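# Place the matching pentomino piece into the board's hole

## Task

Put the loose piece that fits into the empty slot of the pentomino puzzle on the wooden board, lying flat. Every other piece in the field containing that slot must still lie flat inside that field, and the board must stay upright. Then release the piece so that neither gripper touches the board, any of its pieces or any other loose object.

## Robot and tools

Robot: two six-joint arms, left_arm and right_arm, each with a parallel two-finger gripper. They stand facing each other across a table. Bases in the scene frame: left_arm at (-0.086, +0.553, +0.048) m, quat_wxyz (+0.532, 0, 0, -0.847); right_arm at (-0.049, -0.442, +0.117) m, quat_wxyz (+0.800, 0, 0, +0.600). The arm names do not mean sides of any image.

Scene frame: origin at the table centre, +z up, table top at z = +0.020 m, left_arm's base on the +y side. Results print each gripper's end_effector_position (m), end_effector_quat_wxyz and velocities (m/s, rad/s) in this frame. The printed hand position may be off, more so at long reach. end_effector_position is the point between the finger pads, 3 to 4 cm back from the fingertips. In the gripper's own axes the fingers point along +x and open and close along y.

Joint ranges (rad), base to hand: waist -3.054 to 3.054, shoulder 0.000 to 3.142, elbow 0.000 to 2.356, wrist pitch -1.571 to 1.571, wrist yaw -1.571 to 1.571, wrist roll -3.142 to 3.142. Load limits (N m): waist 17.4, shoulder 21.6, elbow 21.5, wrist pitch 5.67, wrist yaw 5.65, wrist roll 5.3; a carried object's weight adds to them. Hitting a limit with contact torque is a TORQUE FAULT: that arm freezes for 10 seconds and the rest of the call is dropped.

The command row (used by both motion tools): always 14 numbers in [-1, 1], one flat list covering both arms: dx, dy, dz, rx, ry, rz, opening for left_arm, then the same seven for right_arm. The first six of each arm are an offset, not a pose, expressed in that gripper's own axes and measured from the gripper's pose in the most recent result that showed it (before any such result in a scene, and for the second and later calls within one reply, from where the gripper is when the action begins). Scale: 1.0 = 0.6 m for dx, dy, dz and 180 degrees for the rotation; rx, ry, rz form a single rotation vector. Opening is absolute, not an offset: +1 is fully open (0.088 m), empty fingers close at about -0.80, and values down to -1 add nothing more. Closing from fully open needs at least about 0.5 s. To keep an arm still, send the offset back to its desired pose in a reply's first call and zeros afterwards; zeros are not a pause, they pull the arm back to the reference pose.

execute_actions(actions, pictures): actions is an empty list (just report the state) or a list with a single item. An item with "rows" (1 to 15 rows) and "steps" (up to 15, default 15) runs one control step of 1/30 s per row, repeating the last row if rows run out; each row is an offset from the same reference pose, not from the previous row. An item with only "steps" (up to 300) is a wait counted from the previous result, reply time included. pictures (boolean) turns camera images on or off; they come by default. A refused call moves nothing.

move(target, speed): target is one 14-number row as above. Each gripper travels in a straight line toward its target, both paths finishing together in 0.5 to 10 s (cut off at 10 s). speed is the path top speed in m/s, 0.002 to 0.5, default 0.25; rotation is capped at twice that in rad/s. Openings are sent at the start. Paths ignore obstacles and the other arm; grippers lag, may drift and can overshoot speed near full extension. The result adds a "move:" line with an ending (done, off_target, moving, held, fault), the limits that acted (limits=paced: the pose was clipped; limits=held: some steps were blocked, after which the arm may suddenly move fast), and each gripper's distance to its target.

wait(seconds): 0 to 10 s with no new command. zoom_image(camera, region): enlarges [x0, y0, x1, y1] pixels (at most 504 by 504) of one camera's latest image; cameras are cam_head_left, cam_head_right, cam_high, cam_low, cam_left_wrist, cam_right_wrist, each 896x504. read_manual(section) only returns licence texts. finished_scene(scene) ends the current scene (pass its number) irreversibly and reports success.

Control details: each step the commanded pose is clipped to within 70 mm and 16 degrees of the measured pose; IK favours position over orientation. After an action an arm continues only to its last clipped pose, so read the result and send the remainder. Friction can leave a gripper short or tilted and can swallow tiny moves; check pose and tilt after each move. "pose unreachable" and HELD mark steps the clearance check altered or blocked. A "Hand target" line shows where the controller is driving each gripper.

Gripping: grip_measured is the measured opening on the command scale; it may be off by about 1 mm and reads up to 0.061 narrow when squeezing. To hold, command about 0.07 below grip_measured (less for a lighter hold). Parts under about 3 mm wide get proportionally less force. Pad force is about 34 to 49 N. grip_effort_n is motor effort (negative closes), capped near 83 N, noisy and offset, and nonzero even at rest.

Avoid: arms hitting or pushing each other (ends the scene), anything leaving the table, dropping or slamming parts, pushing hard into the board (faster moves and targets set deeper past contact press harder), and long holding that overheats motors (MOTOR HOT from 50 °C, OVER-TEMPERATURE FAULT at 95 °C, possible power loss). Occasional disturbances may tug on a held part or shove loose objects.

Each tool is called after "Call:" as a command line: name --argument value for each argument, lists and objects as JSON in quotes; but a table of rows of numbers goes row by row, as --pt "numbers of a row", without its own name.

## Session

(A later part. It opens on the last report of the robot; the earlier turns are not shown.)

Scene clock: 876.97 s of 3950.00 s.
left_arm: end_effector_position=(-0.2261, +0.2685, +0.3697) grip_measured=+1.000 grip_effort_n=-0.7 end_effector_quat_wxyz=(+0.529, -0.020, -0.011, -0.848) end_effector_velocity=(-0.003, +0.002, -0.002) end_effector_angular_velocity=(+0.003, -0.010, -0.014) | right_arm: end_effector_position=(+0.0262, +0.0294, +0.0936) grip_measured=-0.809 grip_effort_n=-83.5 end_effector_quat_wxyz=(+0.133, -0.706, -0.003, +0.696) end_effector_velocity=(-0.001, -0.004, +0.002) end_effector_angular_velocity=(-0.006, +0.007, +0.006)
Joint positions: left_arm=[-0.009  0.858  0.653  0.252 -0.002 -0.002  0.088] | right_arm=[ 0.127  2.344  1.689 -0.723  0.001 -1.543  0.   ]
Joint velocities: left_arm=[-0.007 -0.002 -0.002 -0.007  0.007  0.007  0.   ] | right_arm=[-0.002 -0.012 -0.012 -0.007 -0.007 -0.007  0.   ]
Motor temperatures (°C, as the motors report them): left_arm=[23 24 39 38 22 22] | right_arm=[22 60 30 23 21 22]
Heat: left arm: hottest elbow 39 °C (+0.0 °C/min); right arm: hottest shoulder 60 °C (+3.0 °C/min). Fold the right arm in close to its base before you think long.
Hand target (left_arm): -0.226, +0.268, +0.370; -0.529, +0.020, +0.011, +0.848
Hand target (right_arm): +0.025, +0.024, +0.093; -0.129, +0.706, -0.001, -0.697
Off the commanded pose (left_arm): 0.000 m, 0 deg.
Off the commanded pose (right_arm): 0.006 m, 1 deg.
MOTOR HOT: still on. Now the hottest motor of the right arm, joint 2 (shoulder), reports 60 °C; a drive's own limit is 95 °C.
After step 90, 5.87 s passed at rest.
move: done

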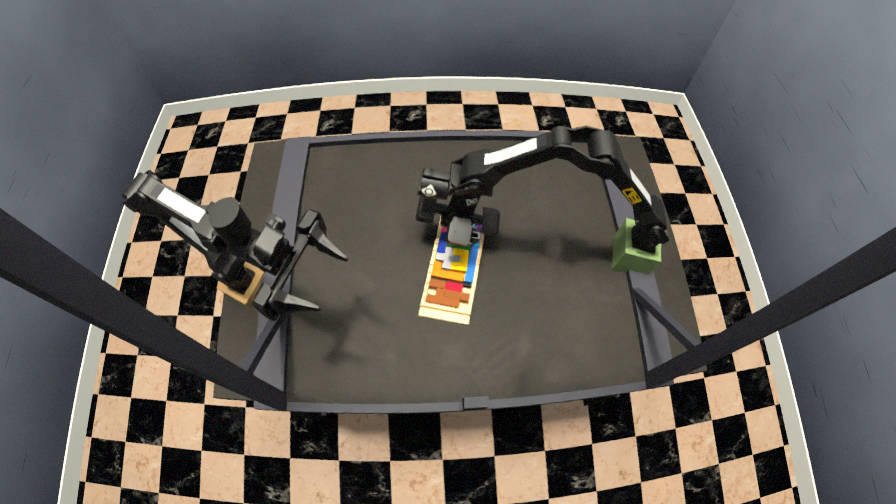

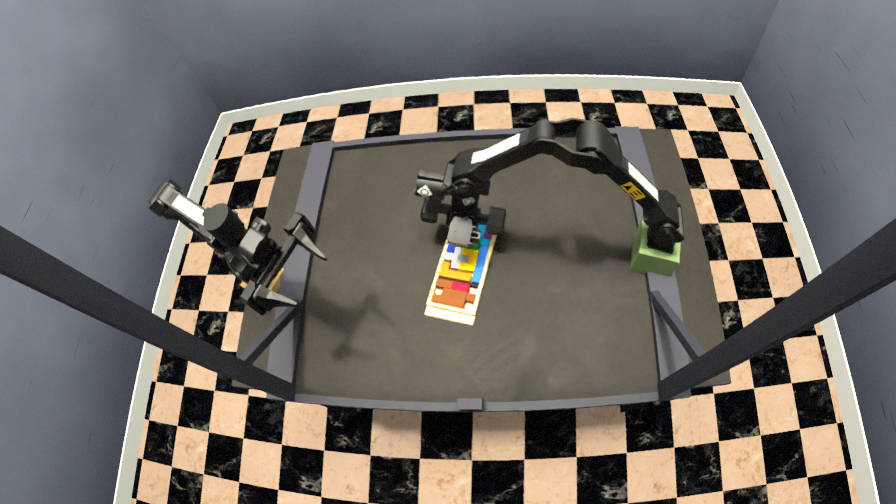

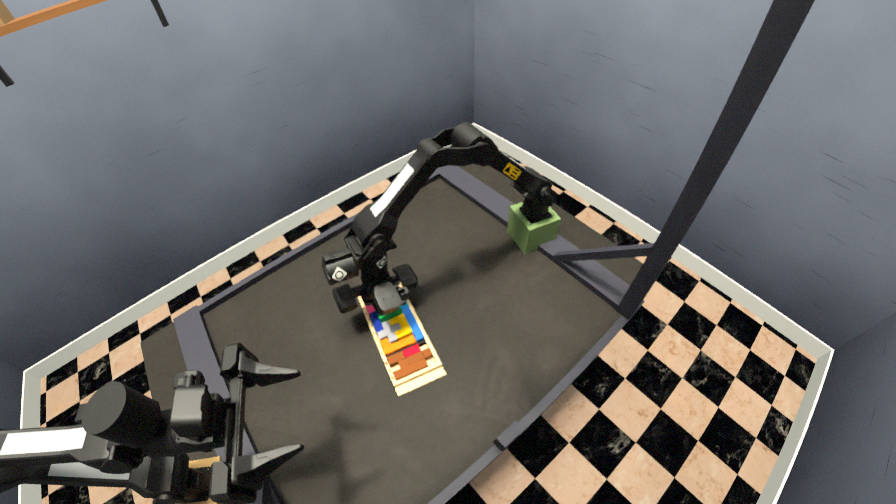

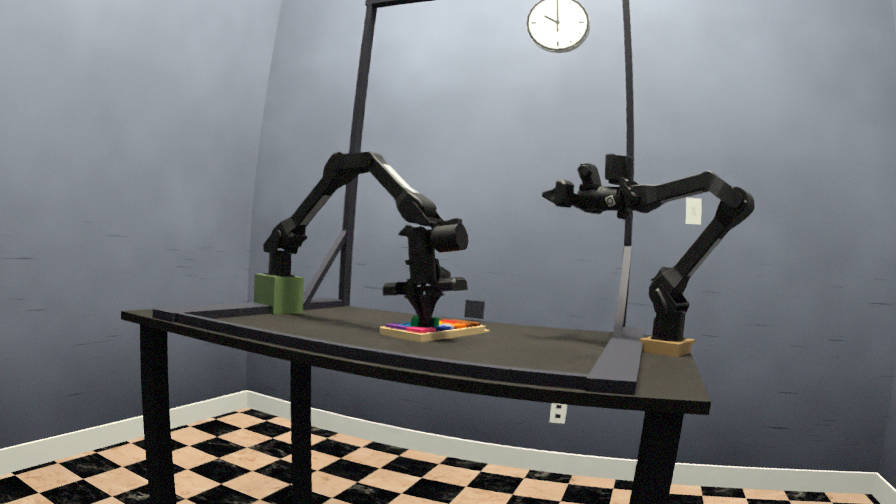

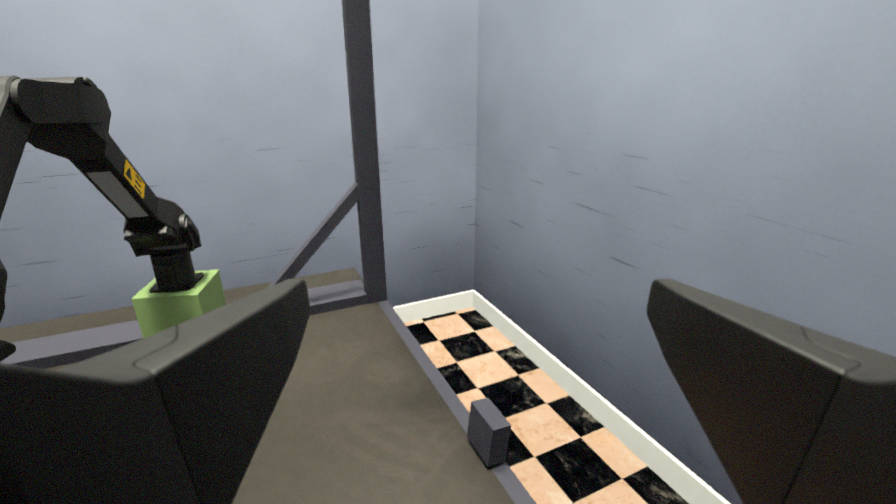

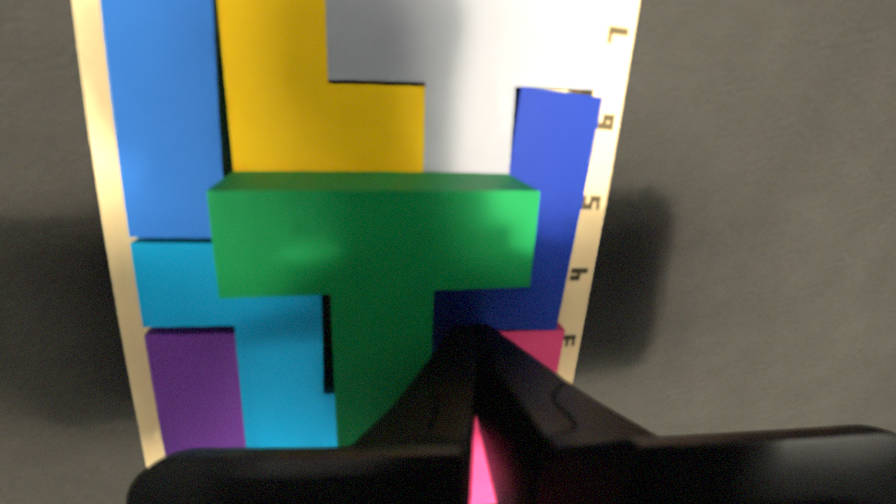

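Call:
move --target '[0,0,0,0,0,0,1,0,0.025,0,0,0,0,-1]' --speed 0.03

Scene clock: 885.93 s of 3950.00 s.
left_arm: end_effector_position=(-0.2261, +0.2685, +0.3697) grip_measured=+1.000 grip_effort_n=-0.7 end_effector_quat_wxyz=(+0.529, -0.020, -0.011, -0.848) end_effector_velocity=(-0.000, +0.001, -0.002) end_effector_angular_velocity=(+0.003, -0.010, -0.005) | right_arm: end_effector_position=(+0.0250, +0.0215, +0.0928) grip_measured=-0.809 grip_effort_n=-83.5 end_effector_quat_wxyz=(+0.138, -0.705, -0.008, +0.695) end_effector_velocity=(-0.000, -0.003, +0.002) end_effector_angular_velocity=(+0.003, +0.002, +0.021)
Joint positions: left_arm=[-0.009  0.858  0.653  0.252 -0.002 -0.002  0.088] | right_arm=[ 0.127  2.305  1.614 -0.671  0.001 -1.543  0.   ]
Joint velocities: left_arm=[ 0.002 -0.002 -0.002 -0.007  0.007  0.007  0.   ] | right_arm=[-0.002 -0.017 -0.022  0.007 -0.007 -0.022  0.   ]
Motor temperatures (°C, as the motors report them): left_arm=[23 24 39 38 22 22] | right_arm=[22 61 30 23 21 22]
Heat: left arm: hottest elbow 39 °C (+0.0 °C/min); right arm: hottest shoulder 61 °C (+5.0 °C/min). Fold the right arm in close to its base before you think long.
Hand target (left_arm): -0.226, +0.268, +0.370; -0.529, +0.020, +0.011, +0.848
Hand target (right_arm): +0.024, +0.015, +0.091; -0.133, +0.706, +0.003, -0.696
Off the commanded pose (left_arm): 0.000 m, 0 deg.
Off the commanded pose (right_arm): 0.007 m, 1 deg.
MOTOR HOT: still on. Now the hottest motor of the right arm, joint 2 (shoulder), reports 61 °C; a drive's own limit is 95 °C.
After step 90, 5.17 s passed at rest.
move: done

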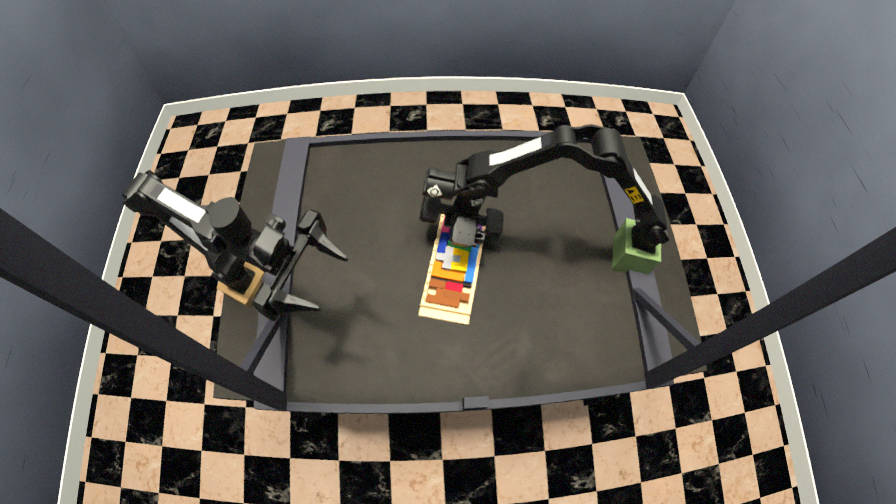

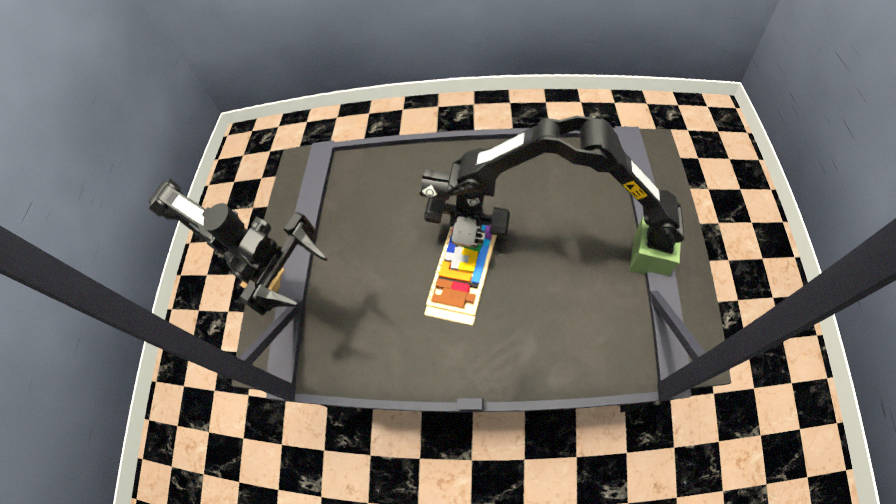

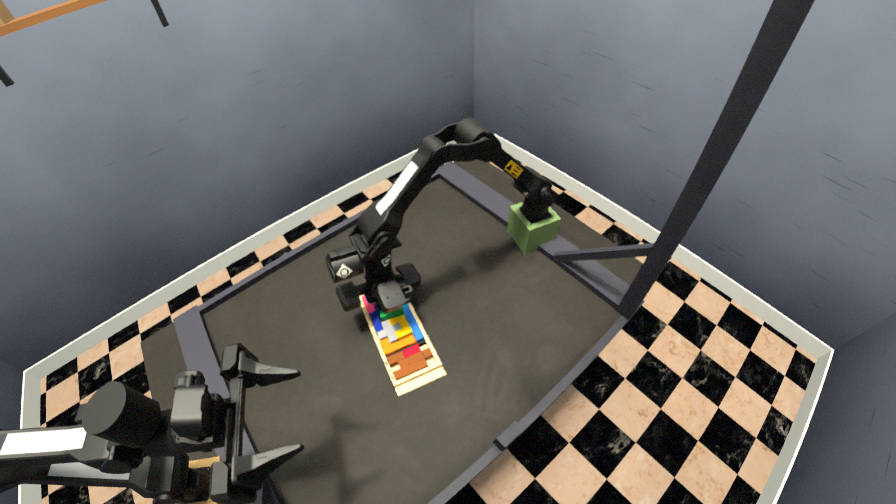

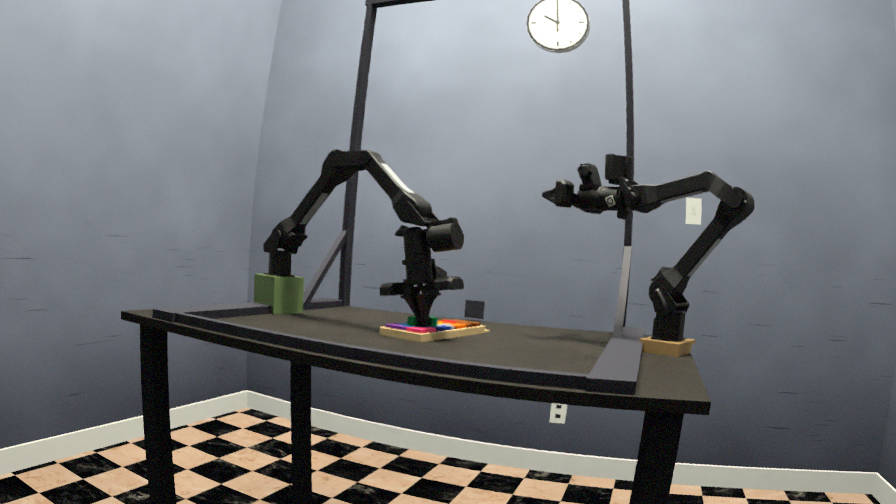

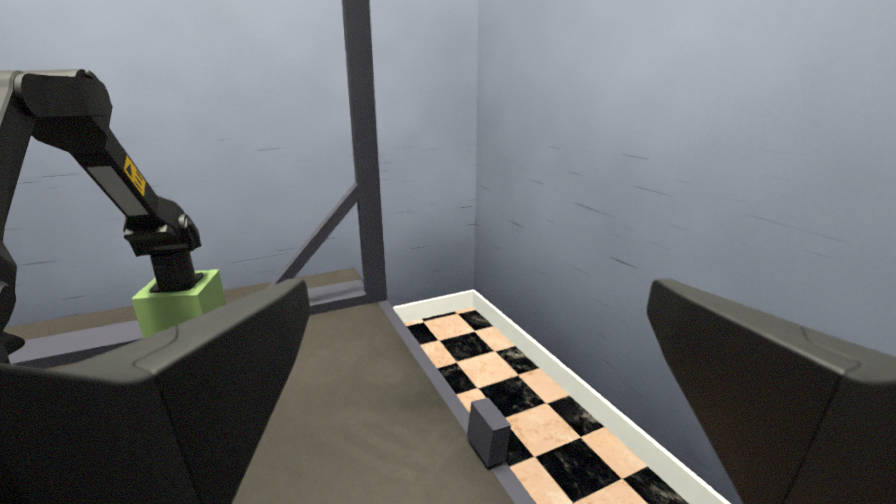

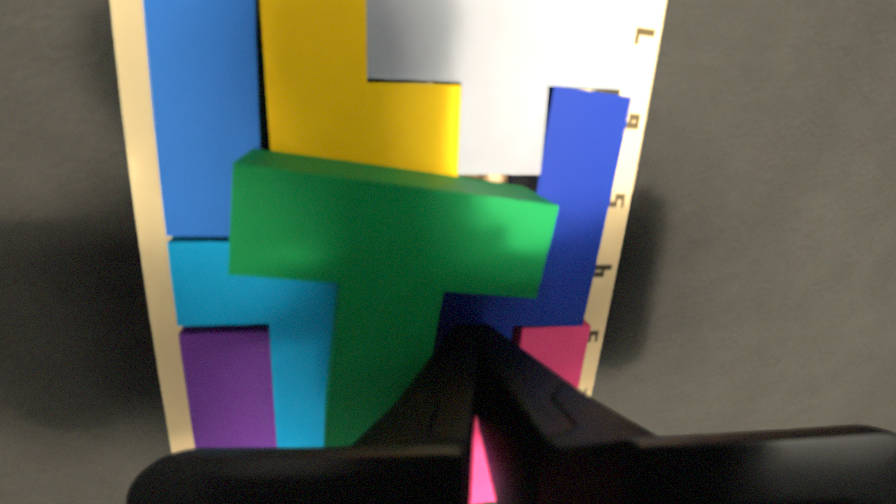

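Call:
move --target '[0,0,0,0,0,0,1,0,-0.02,0,0,0,0,-1]' --speed 0.03

Call:
move --target '[0,0,0,0,0,0,1,0,0,0.022,0,0,0,-1]' --speed 0.03

Scene clock: 916.00 s of 3950.00 s.
left_arm: end_effector_position=(-0.2261, +0.2685, +0.3697) grip_measured=+1.000 grip_effort_n=-1.2 end_effector_quat_wxyz=(+0.529, -0.020, -0.011, -0.848) end_effector_velocity=(-0.001, +0.001, +0.001) end_effector_angular_velocity=(-0.004, +0.010, -0.010) | right_arm: end_effector_position=(+0.0265, +0.0311, +0.0996) grip_measured=-0.809 grip_effort_n=-83.5 end_effector_quat_wxyz=(+0.141, -0.705, -0.011, +0.695) end_effector_velocity=(+0.002, +0.000, -0.001) end_effector_angular_velocity=(-0.011, +0.007, +0.001)
Joint positions: left_arm=[-0.009  0.858  0.653  0.252 -0.002 -0.002  0.088] | right_arm=[ 0.127  2.325  1.677 -0.707  0.001 -1.543  0.   ]
Joint velocities: left_arm=[-0.002 -0.002 -0.002  0.007  0.007 -0.007  0.   ] | right_arm=[-0.007  0.012  0.022 -0.022 -0.007 -0.007  0.   ]
Motor temperatures (°C, as the motors report them): left_arm=[23 24 39 38 22 22] | right_arm=[22 62 29 22 21 22]
Heat: left arm: hottest elbow 39 °C (+0.0 °C/min); right arm: hottest shoulder 62 °C (+4.0 °C/min). Fold the right arm in close to its base before you think long.
Hand target (left_arm): -0.226, +0.268, +0.370; -0.529, +0.020, +0.011, +0.848
Hand target (right_arm): +0.027, +0.033, +0.095; -0.139, +0.705, +0.008, -0.695
Off the commanded pose (left_arm): 0.000 m, 0 deg.
Off the commanded pose (right_arm): 0.005 m, 0 deg.
MOTOR HOT: still on. Now the hottest motor of the right arm, joint 2 (shoulder), reports 62 °C; a drive's own limit is 95 °C.
After step 90, 26.33 s passed at rest.
move: done

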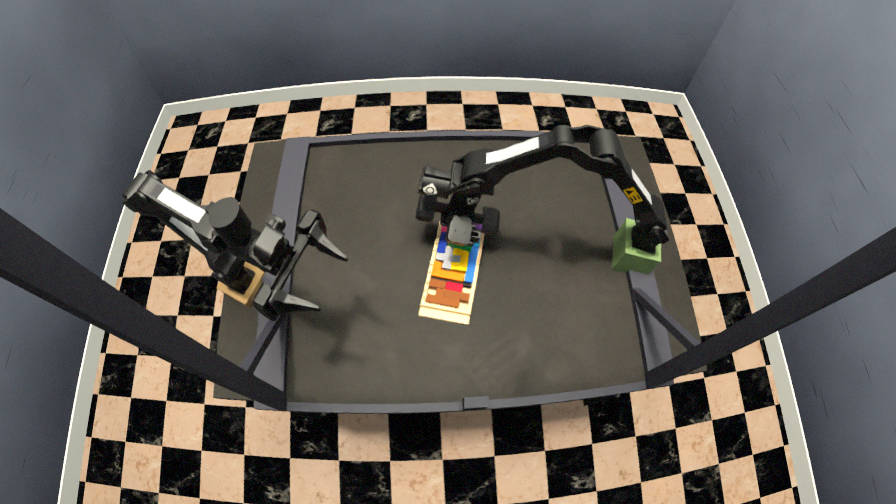

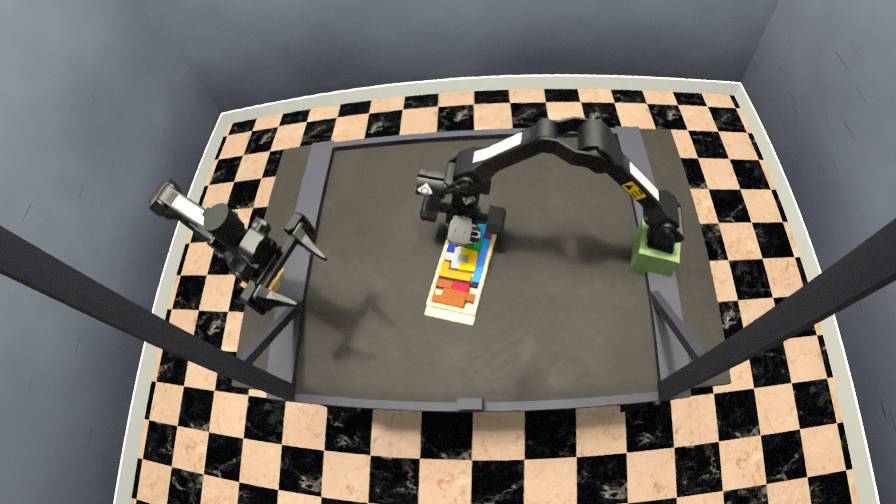

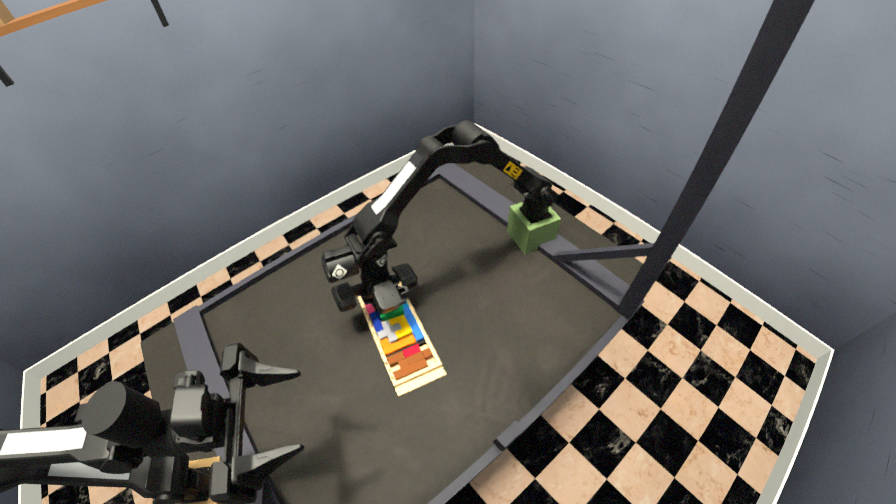

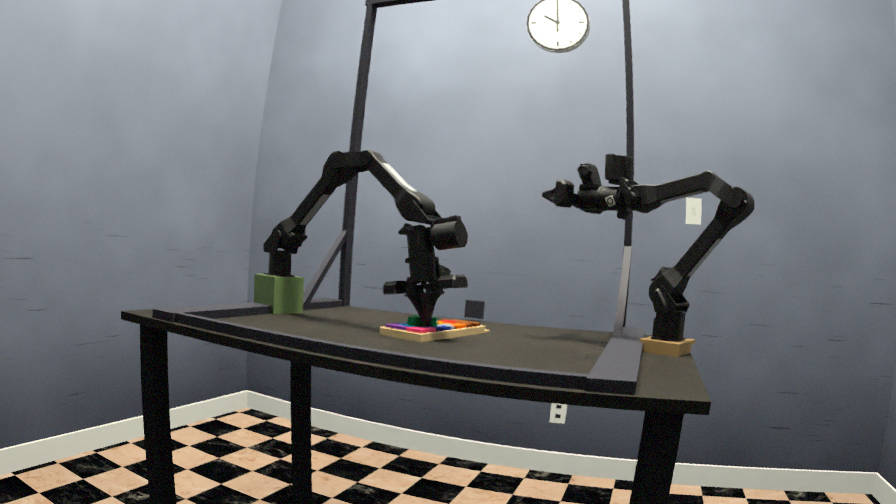

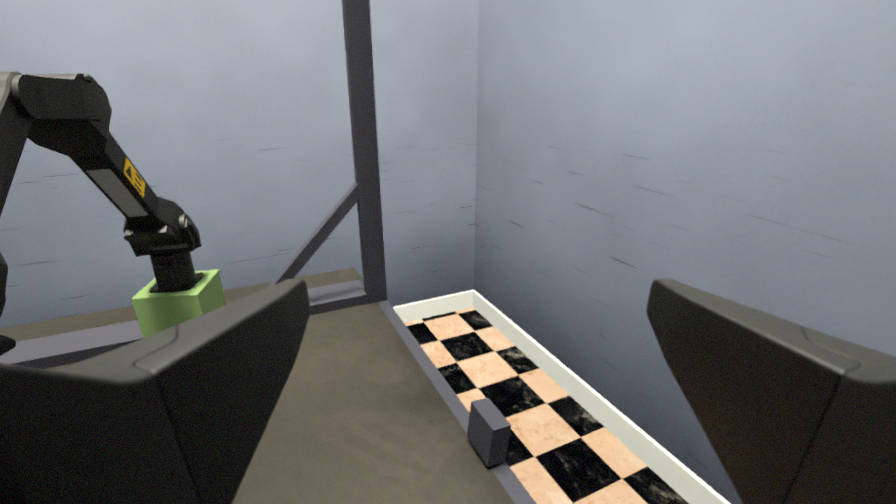

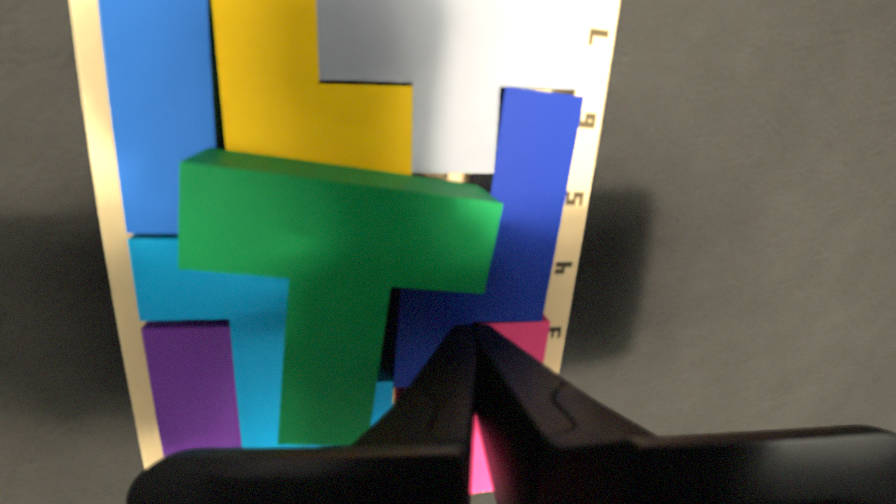

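Scene clock: 916.77 s of 3950.00 s.
left_arm: end_effector_position=(-0.2261, +0.2685, +0.3697) grip_measured=+1.000 grip_effort_n=-0.7 end_effector_quat_wxyz=(+0.529, -0.020, -0.011, -0.848) end_effector_velocity=(-0.003, +0.002, +0.000) end_effector_angular_velocity=(+0.005, +0.005, -0.015) | right_arm: end_effector_position=(+0.0144, +0.0329, +0.0994) grip_measured=-0.809 grip_effort_n=-83.5 end_effector_quat_wxyz=(+0.140, -0.704, -0.011, +0.696) end_effector_velocity=(+0.002, +0.001, +0.001) end_effector_angular_velocity=(+0.006, -0.013, +0.017)
Joint positions: left_arm=[-0.009  0.858  0.653  0.252 -0.002 -0.002  0.088] | right_arm=[ 0.153  2.325  1.677 -0.707  0.004 -1.518  0.   ]
Joint velocities: left_arm=[-0.007 -0.002  0.002 -0.007  0.007 -0.007  0.   ] | right_arm=[-0.002 -0.002 -0.002  0.007  0.007 -0.022  0.   ]
Motor temperatures (°C, as the motors report them): left_arm=[23 24 39 38 22 22] | right_arm=[22 62 29 22 21 22]
Heat: left arm: hottest elbow 39 °C (+0.0 °C/min); right arm: hottest shoulder 62 °C (+4.0 °C/min). Fold the right arm in close to its base before you think long.
Hand target (left_arm): -0.226, +0.268, +0.370; -0.529, +0.020, +0.011, +0.848
Hand target (right_arm): +0.013, +0.033, +0.099; -0.141, +0.705, +0.011, -0.695
Off the commanded pose (left_arm): 0.000 m, 0 deg.
Off the commanded pose (right_arm): 0.001 m, 0 deg.
MOTOR HOT: still on. Now the hottest motor of the right arm, joint 2 (shoulder), reports 62 °C; a drive's own limit is 95 °C.
move: done

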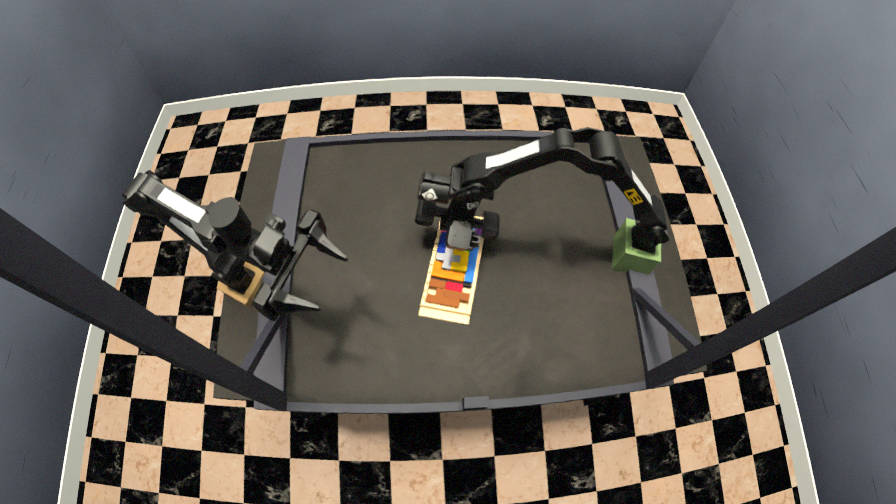

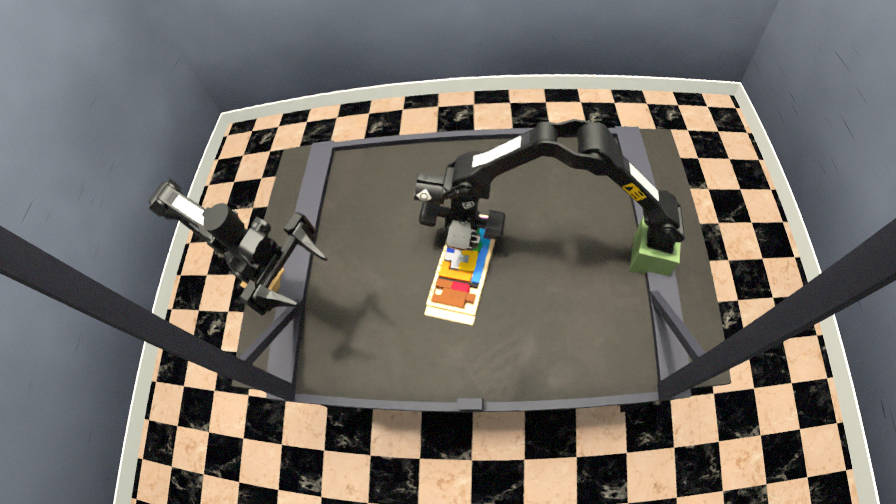

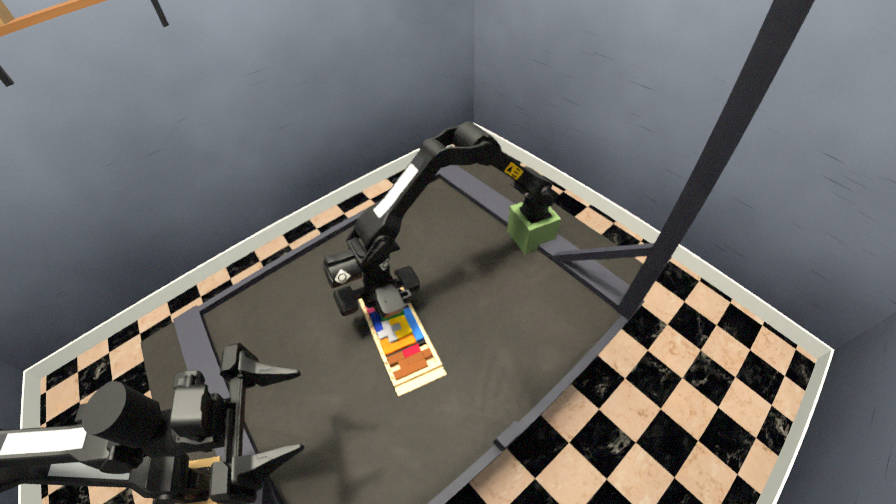

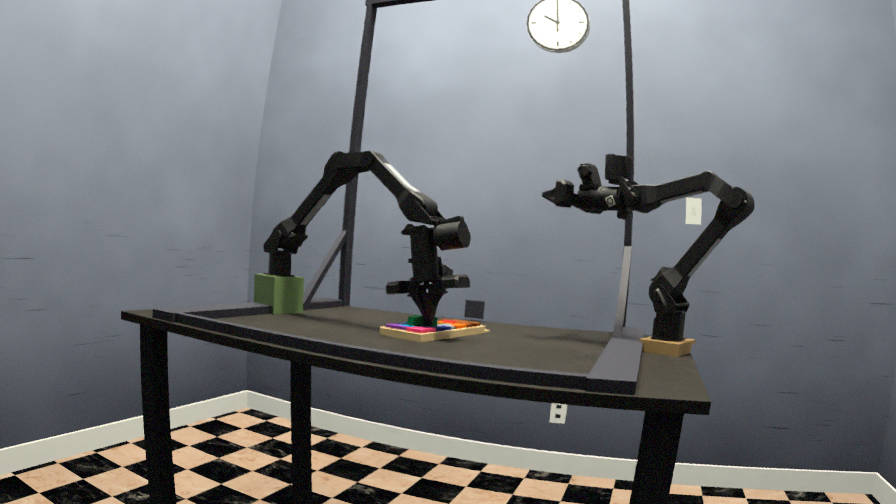

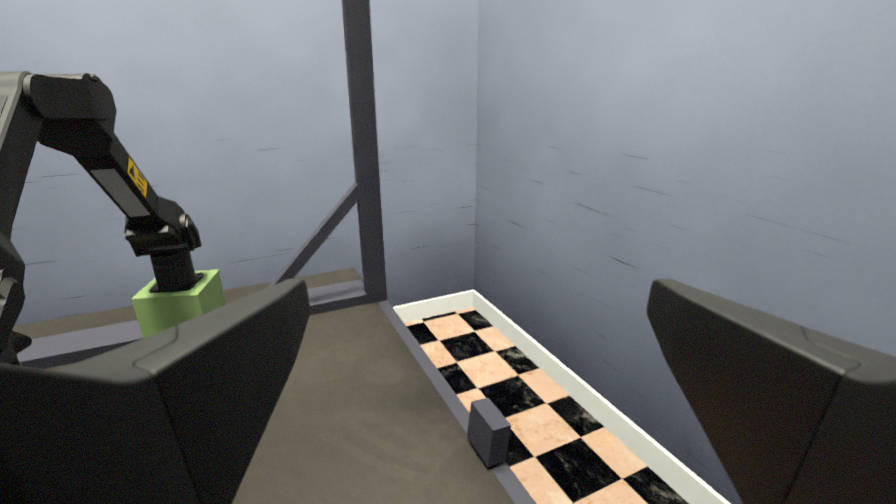

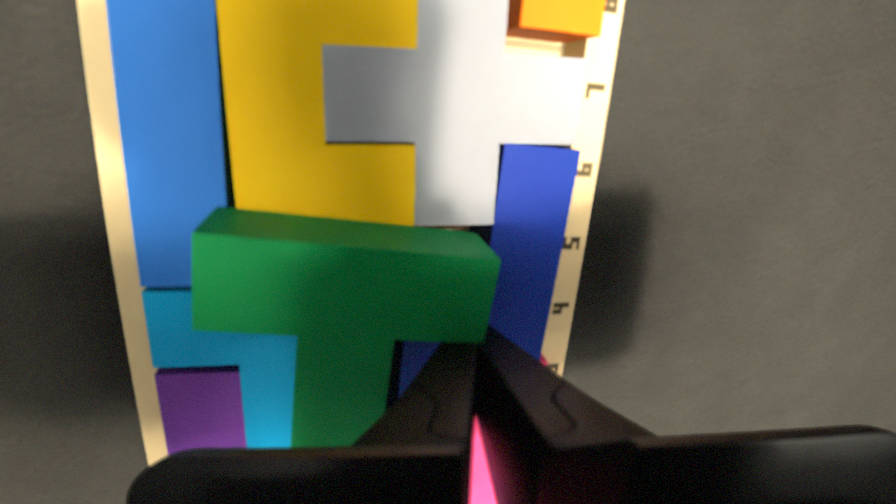

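A bit more, slightly lower.

Call:
move --target '[0,0,0,0,0,0,1,0.006,0,0.012,0,0,0,-1]' --speed 0.03

Scene clock: 923.60 s of 3950.00 s.
left_arm: end_effector_position=(-0.2261, +0.2685, +0.3697) grip_measured=+1.000 grip_effort_n=-0.7 end_effector_quat_wxyz=(+0.529, -0.020, -0.011, -0.848) end_effector_velocity=(+0.002, -0.000, +0.001) end_effector_angular_velocity=(+0.003, +0.023, +0.009) | right_arm: end_effector_position=(+0.0088, +0.0346, +0.0997) grip_measured=-0.809 grip_effort_n=-83.5 end_effector_quat_wxyz=(+0.142, -0.703, -0.013, +0.696) end_effector_velocity=(-0.001, -0.005, -0.001) end_effector_angular_velocity=(-0.021, +0.011, -0.008)
Joint positions: left_arm=[-0.009  0.858  0.653  0.252 -0.002 -0.002  0.088] | right_arm=[ 0.165  2.325  1.677 -0.702  0.004 -1.506  0.   ]
Joint velocities: left_arm=[ 0.002 -0.002 -0.002  0.007 -0.007 -0.022  0.   ] | right_arm=[-0.002 -0.002 -0.002 -0.022 -0.007  0.007  0.   ]
Motor temperatures (°C, as the motors report them): left_arm=[23 24 39 38 22 22] | right_arm=[22 62 30 22 21 22]
Heat: left arm: hottest elbow 39 °C (+0.0 °C/min); right arm: hottest shoulder 62 °C (+4.1 °C/min). Fold the right arm in close to its base before you think long.
Hand target (left_arm): -0.226, +0.268, +0.370; -0.529, +0.020, +0.011, +0.848
Hand target (right_arm): +0.008, +0.035, +0.096; -0.140, +0.704, +0.011, -0.696
Off the commanded pose (left_arm): 0.000 m, 0 deg.
Off the commanded pose (right_arm): 0.004 m, 0 deg.
MOTOR HOT: still on. Now the hottest motor of the right arm, joint 2 (shoulder), reports 62 °C; a drive's own limit is 95 °C.
After step 90, 3.10 s passed at rest.
move: done

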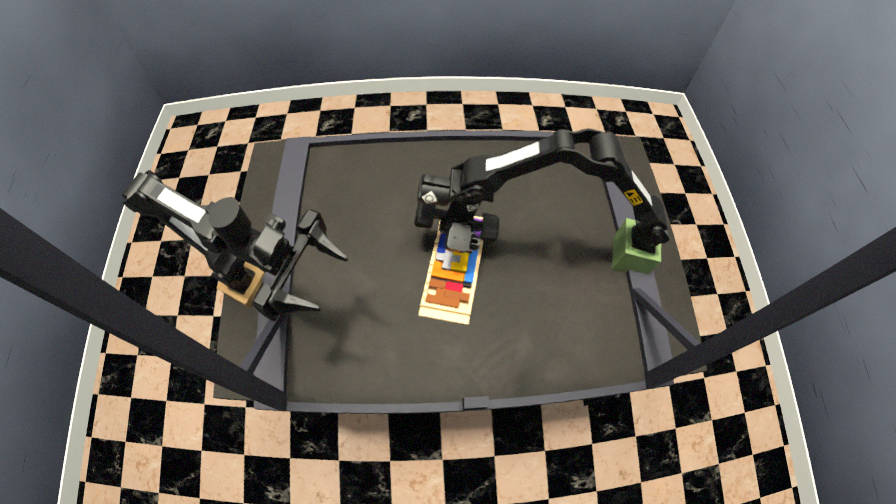

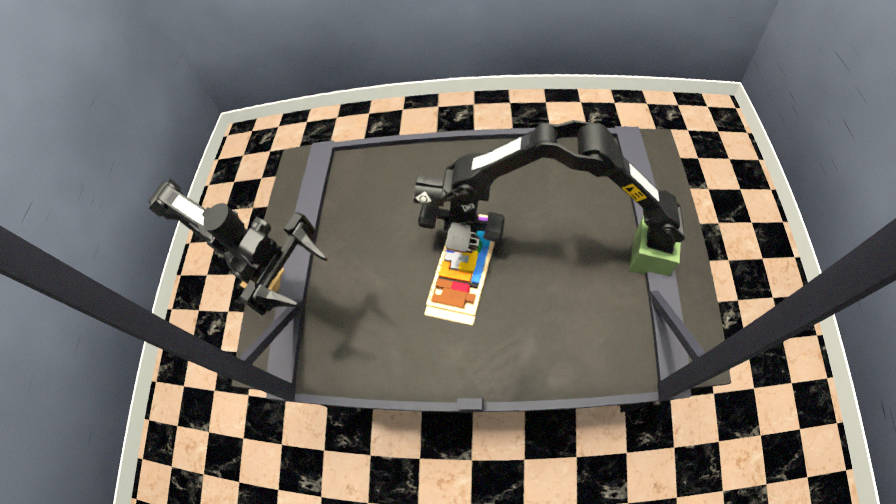

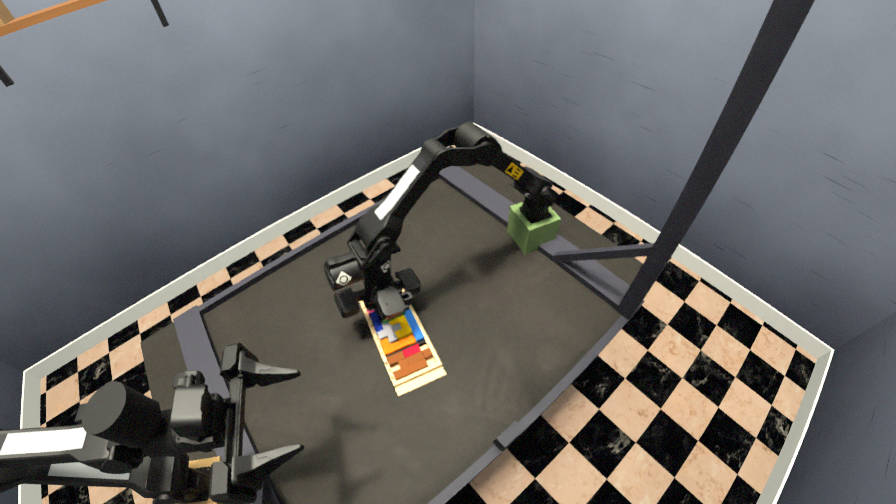

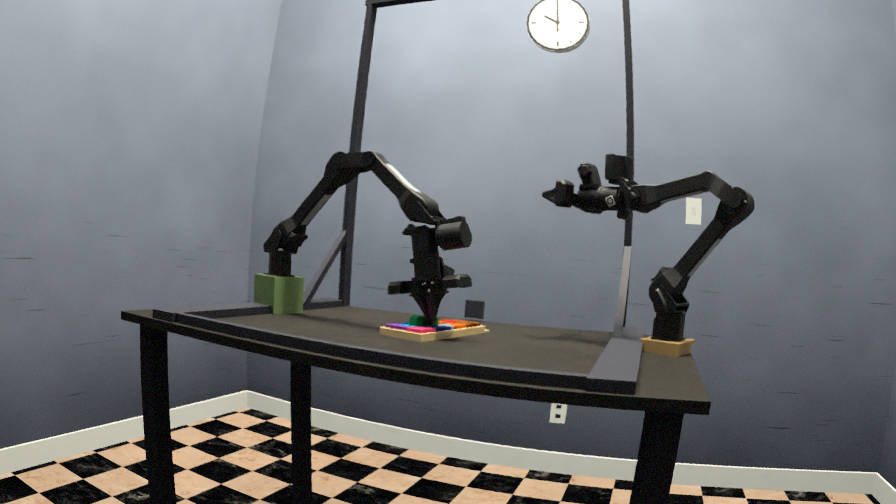

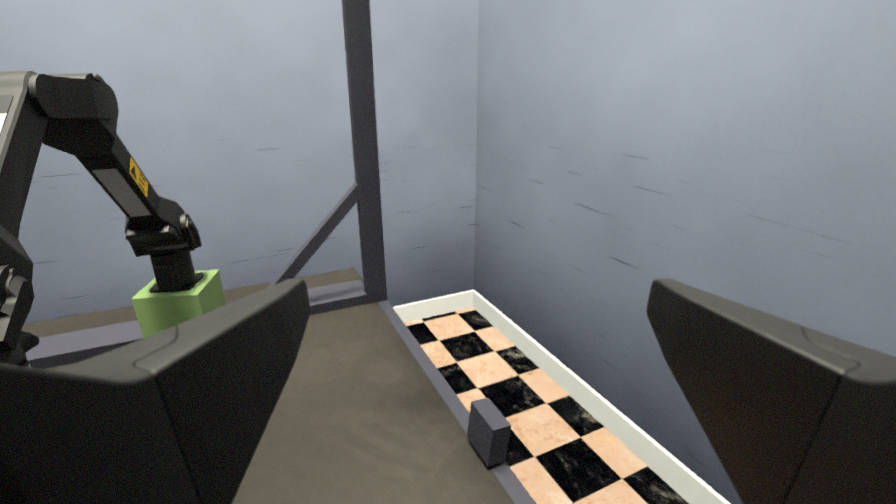

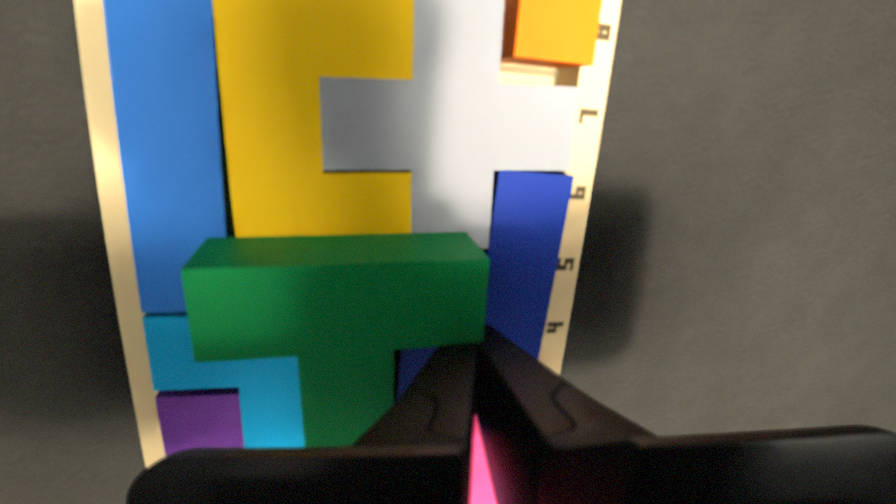

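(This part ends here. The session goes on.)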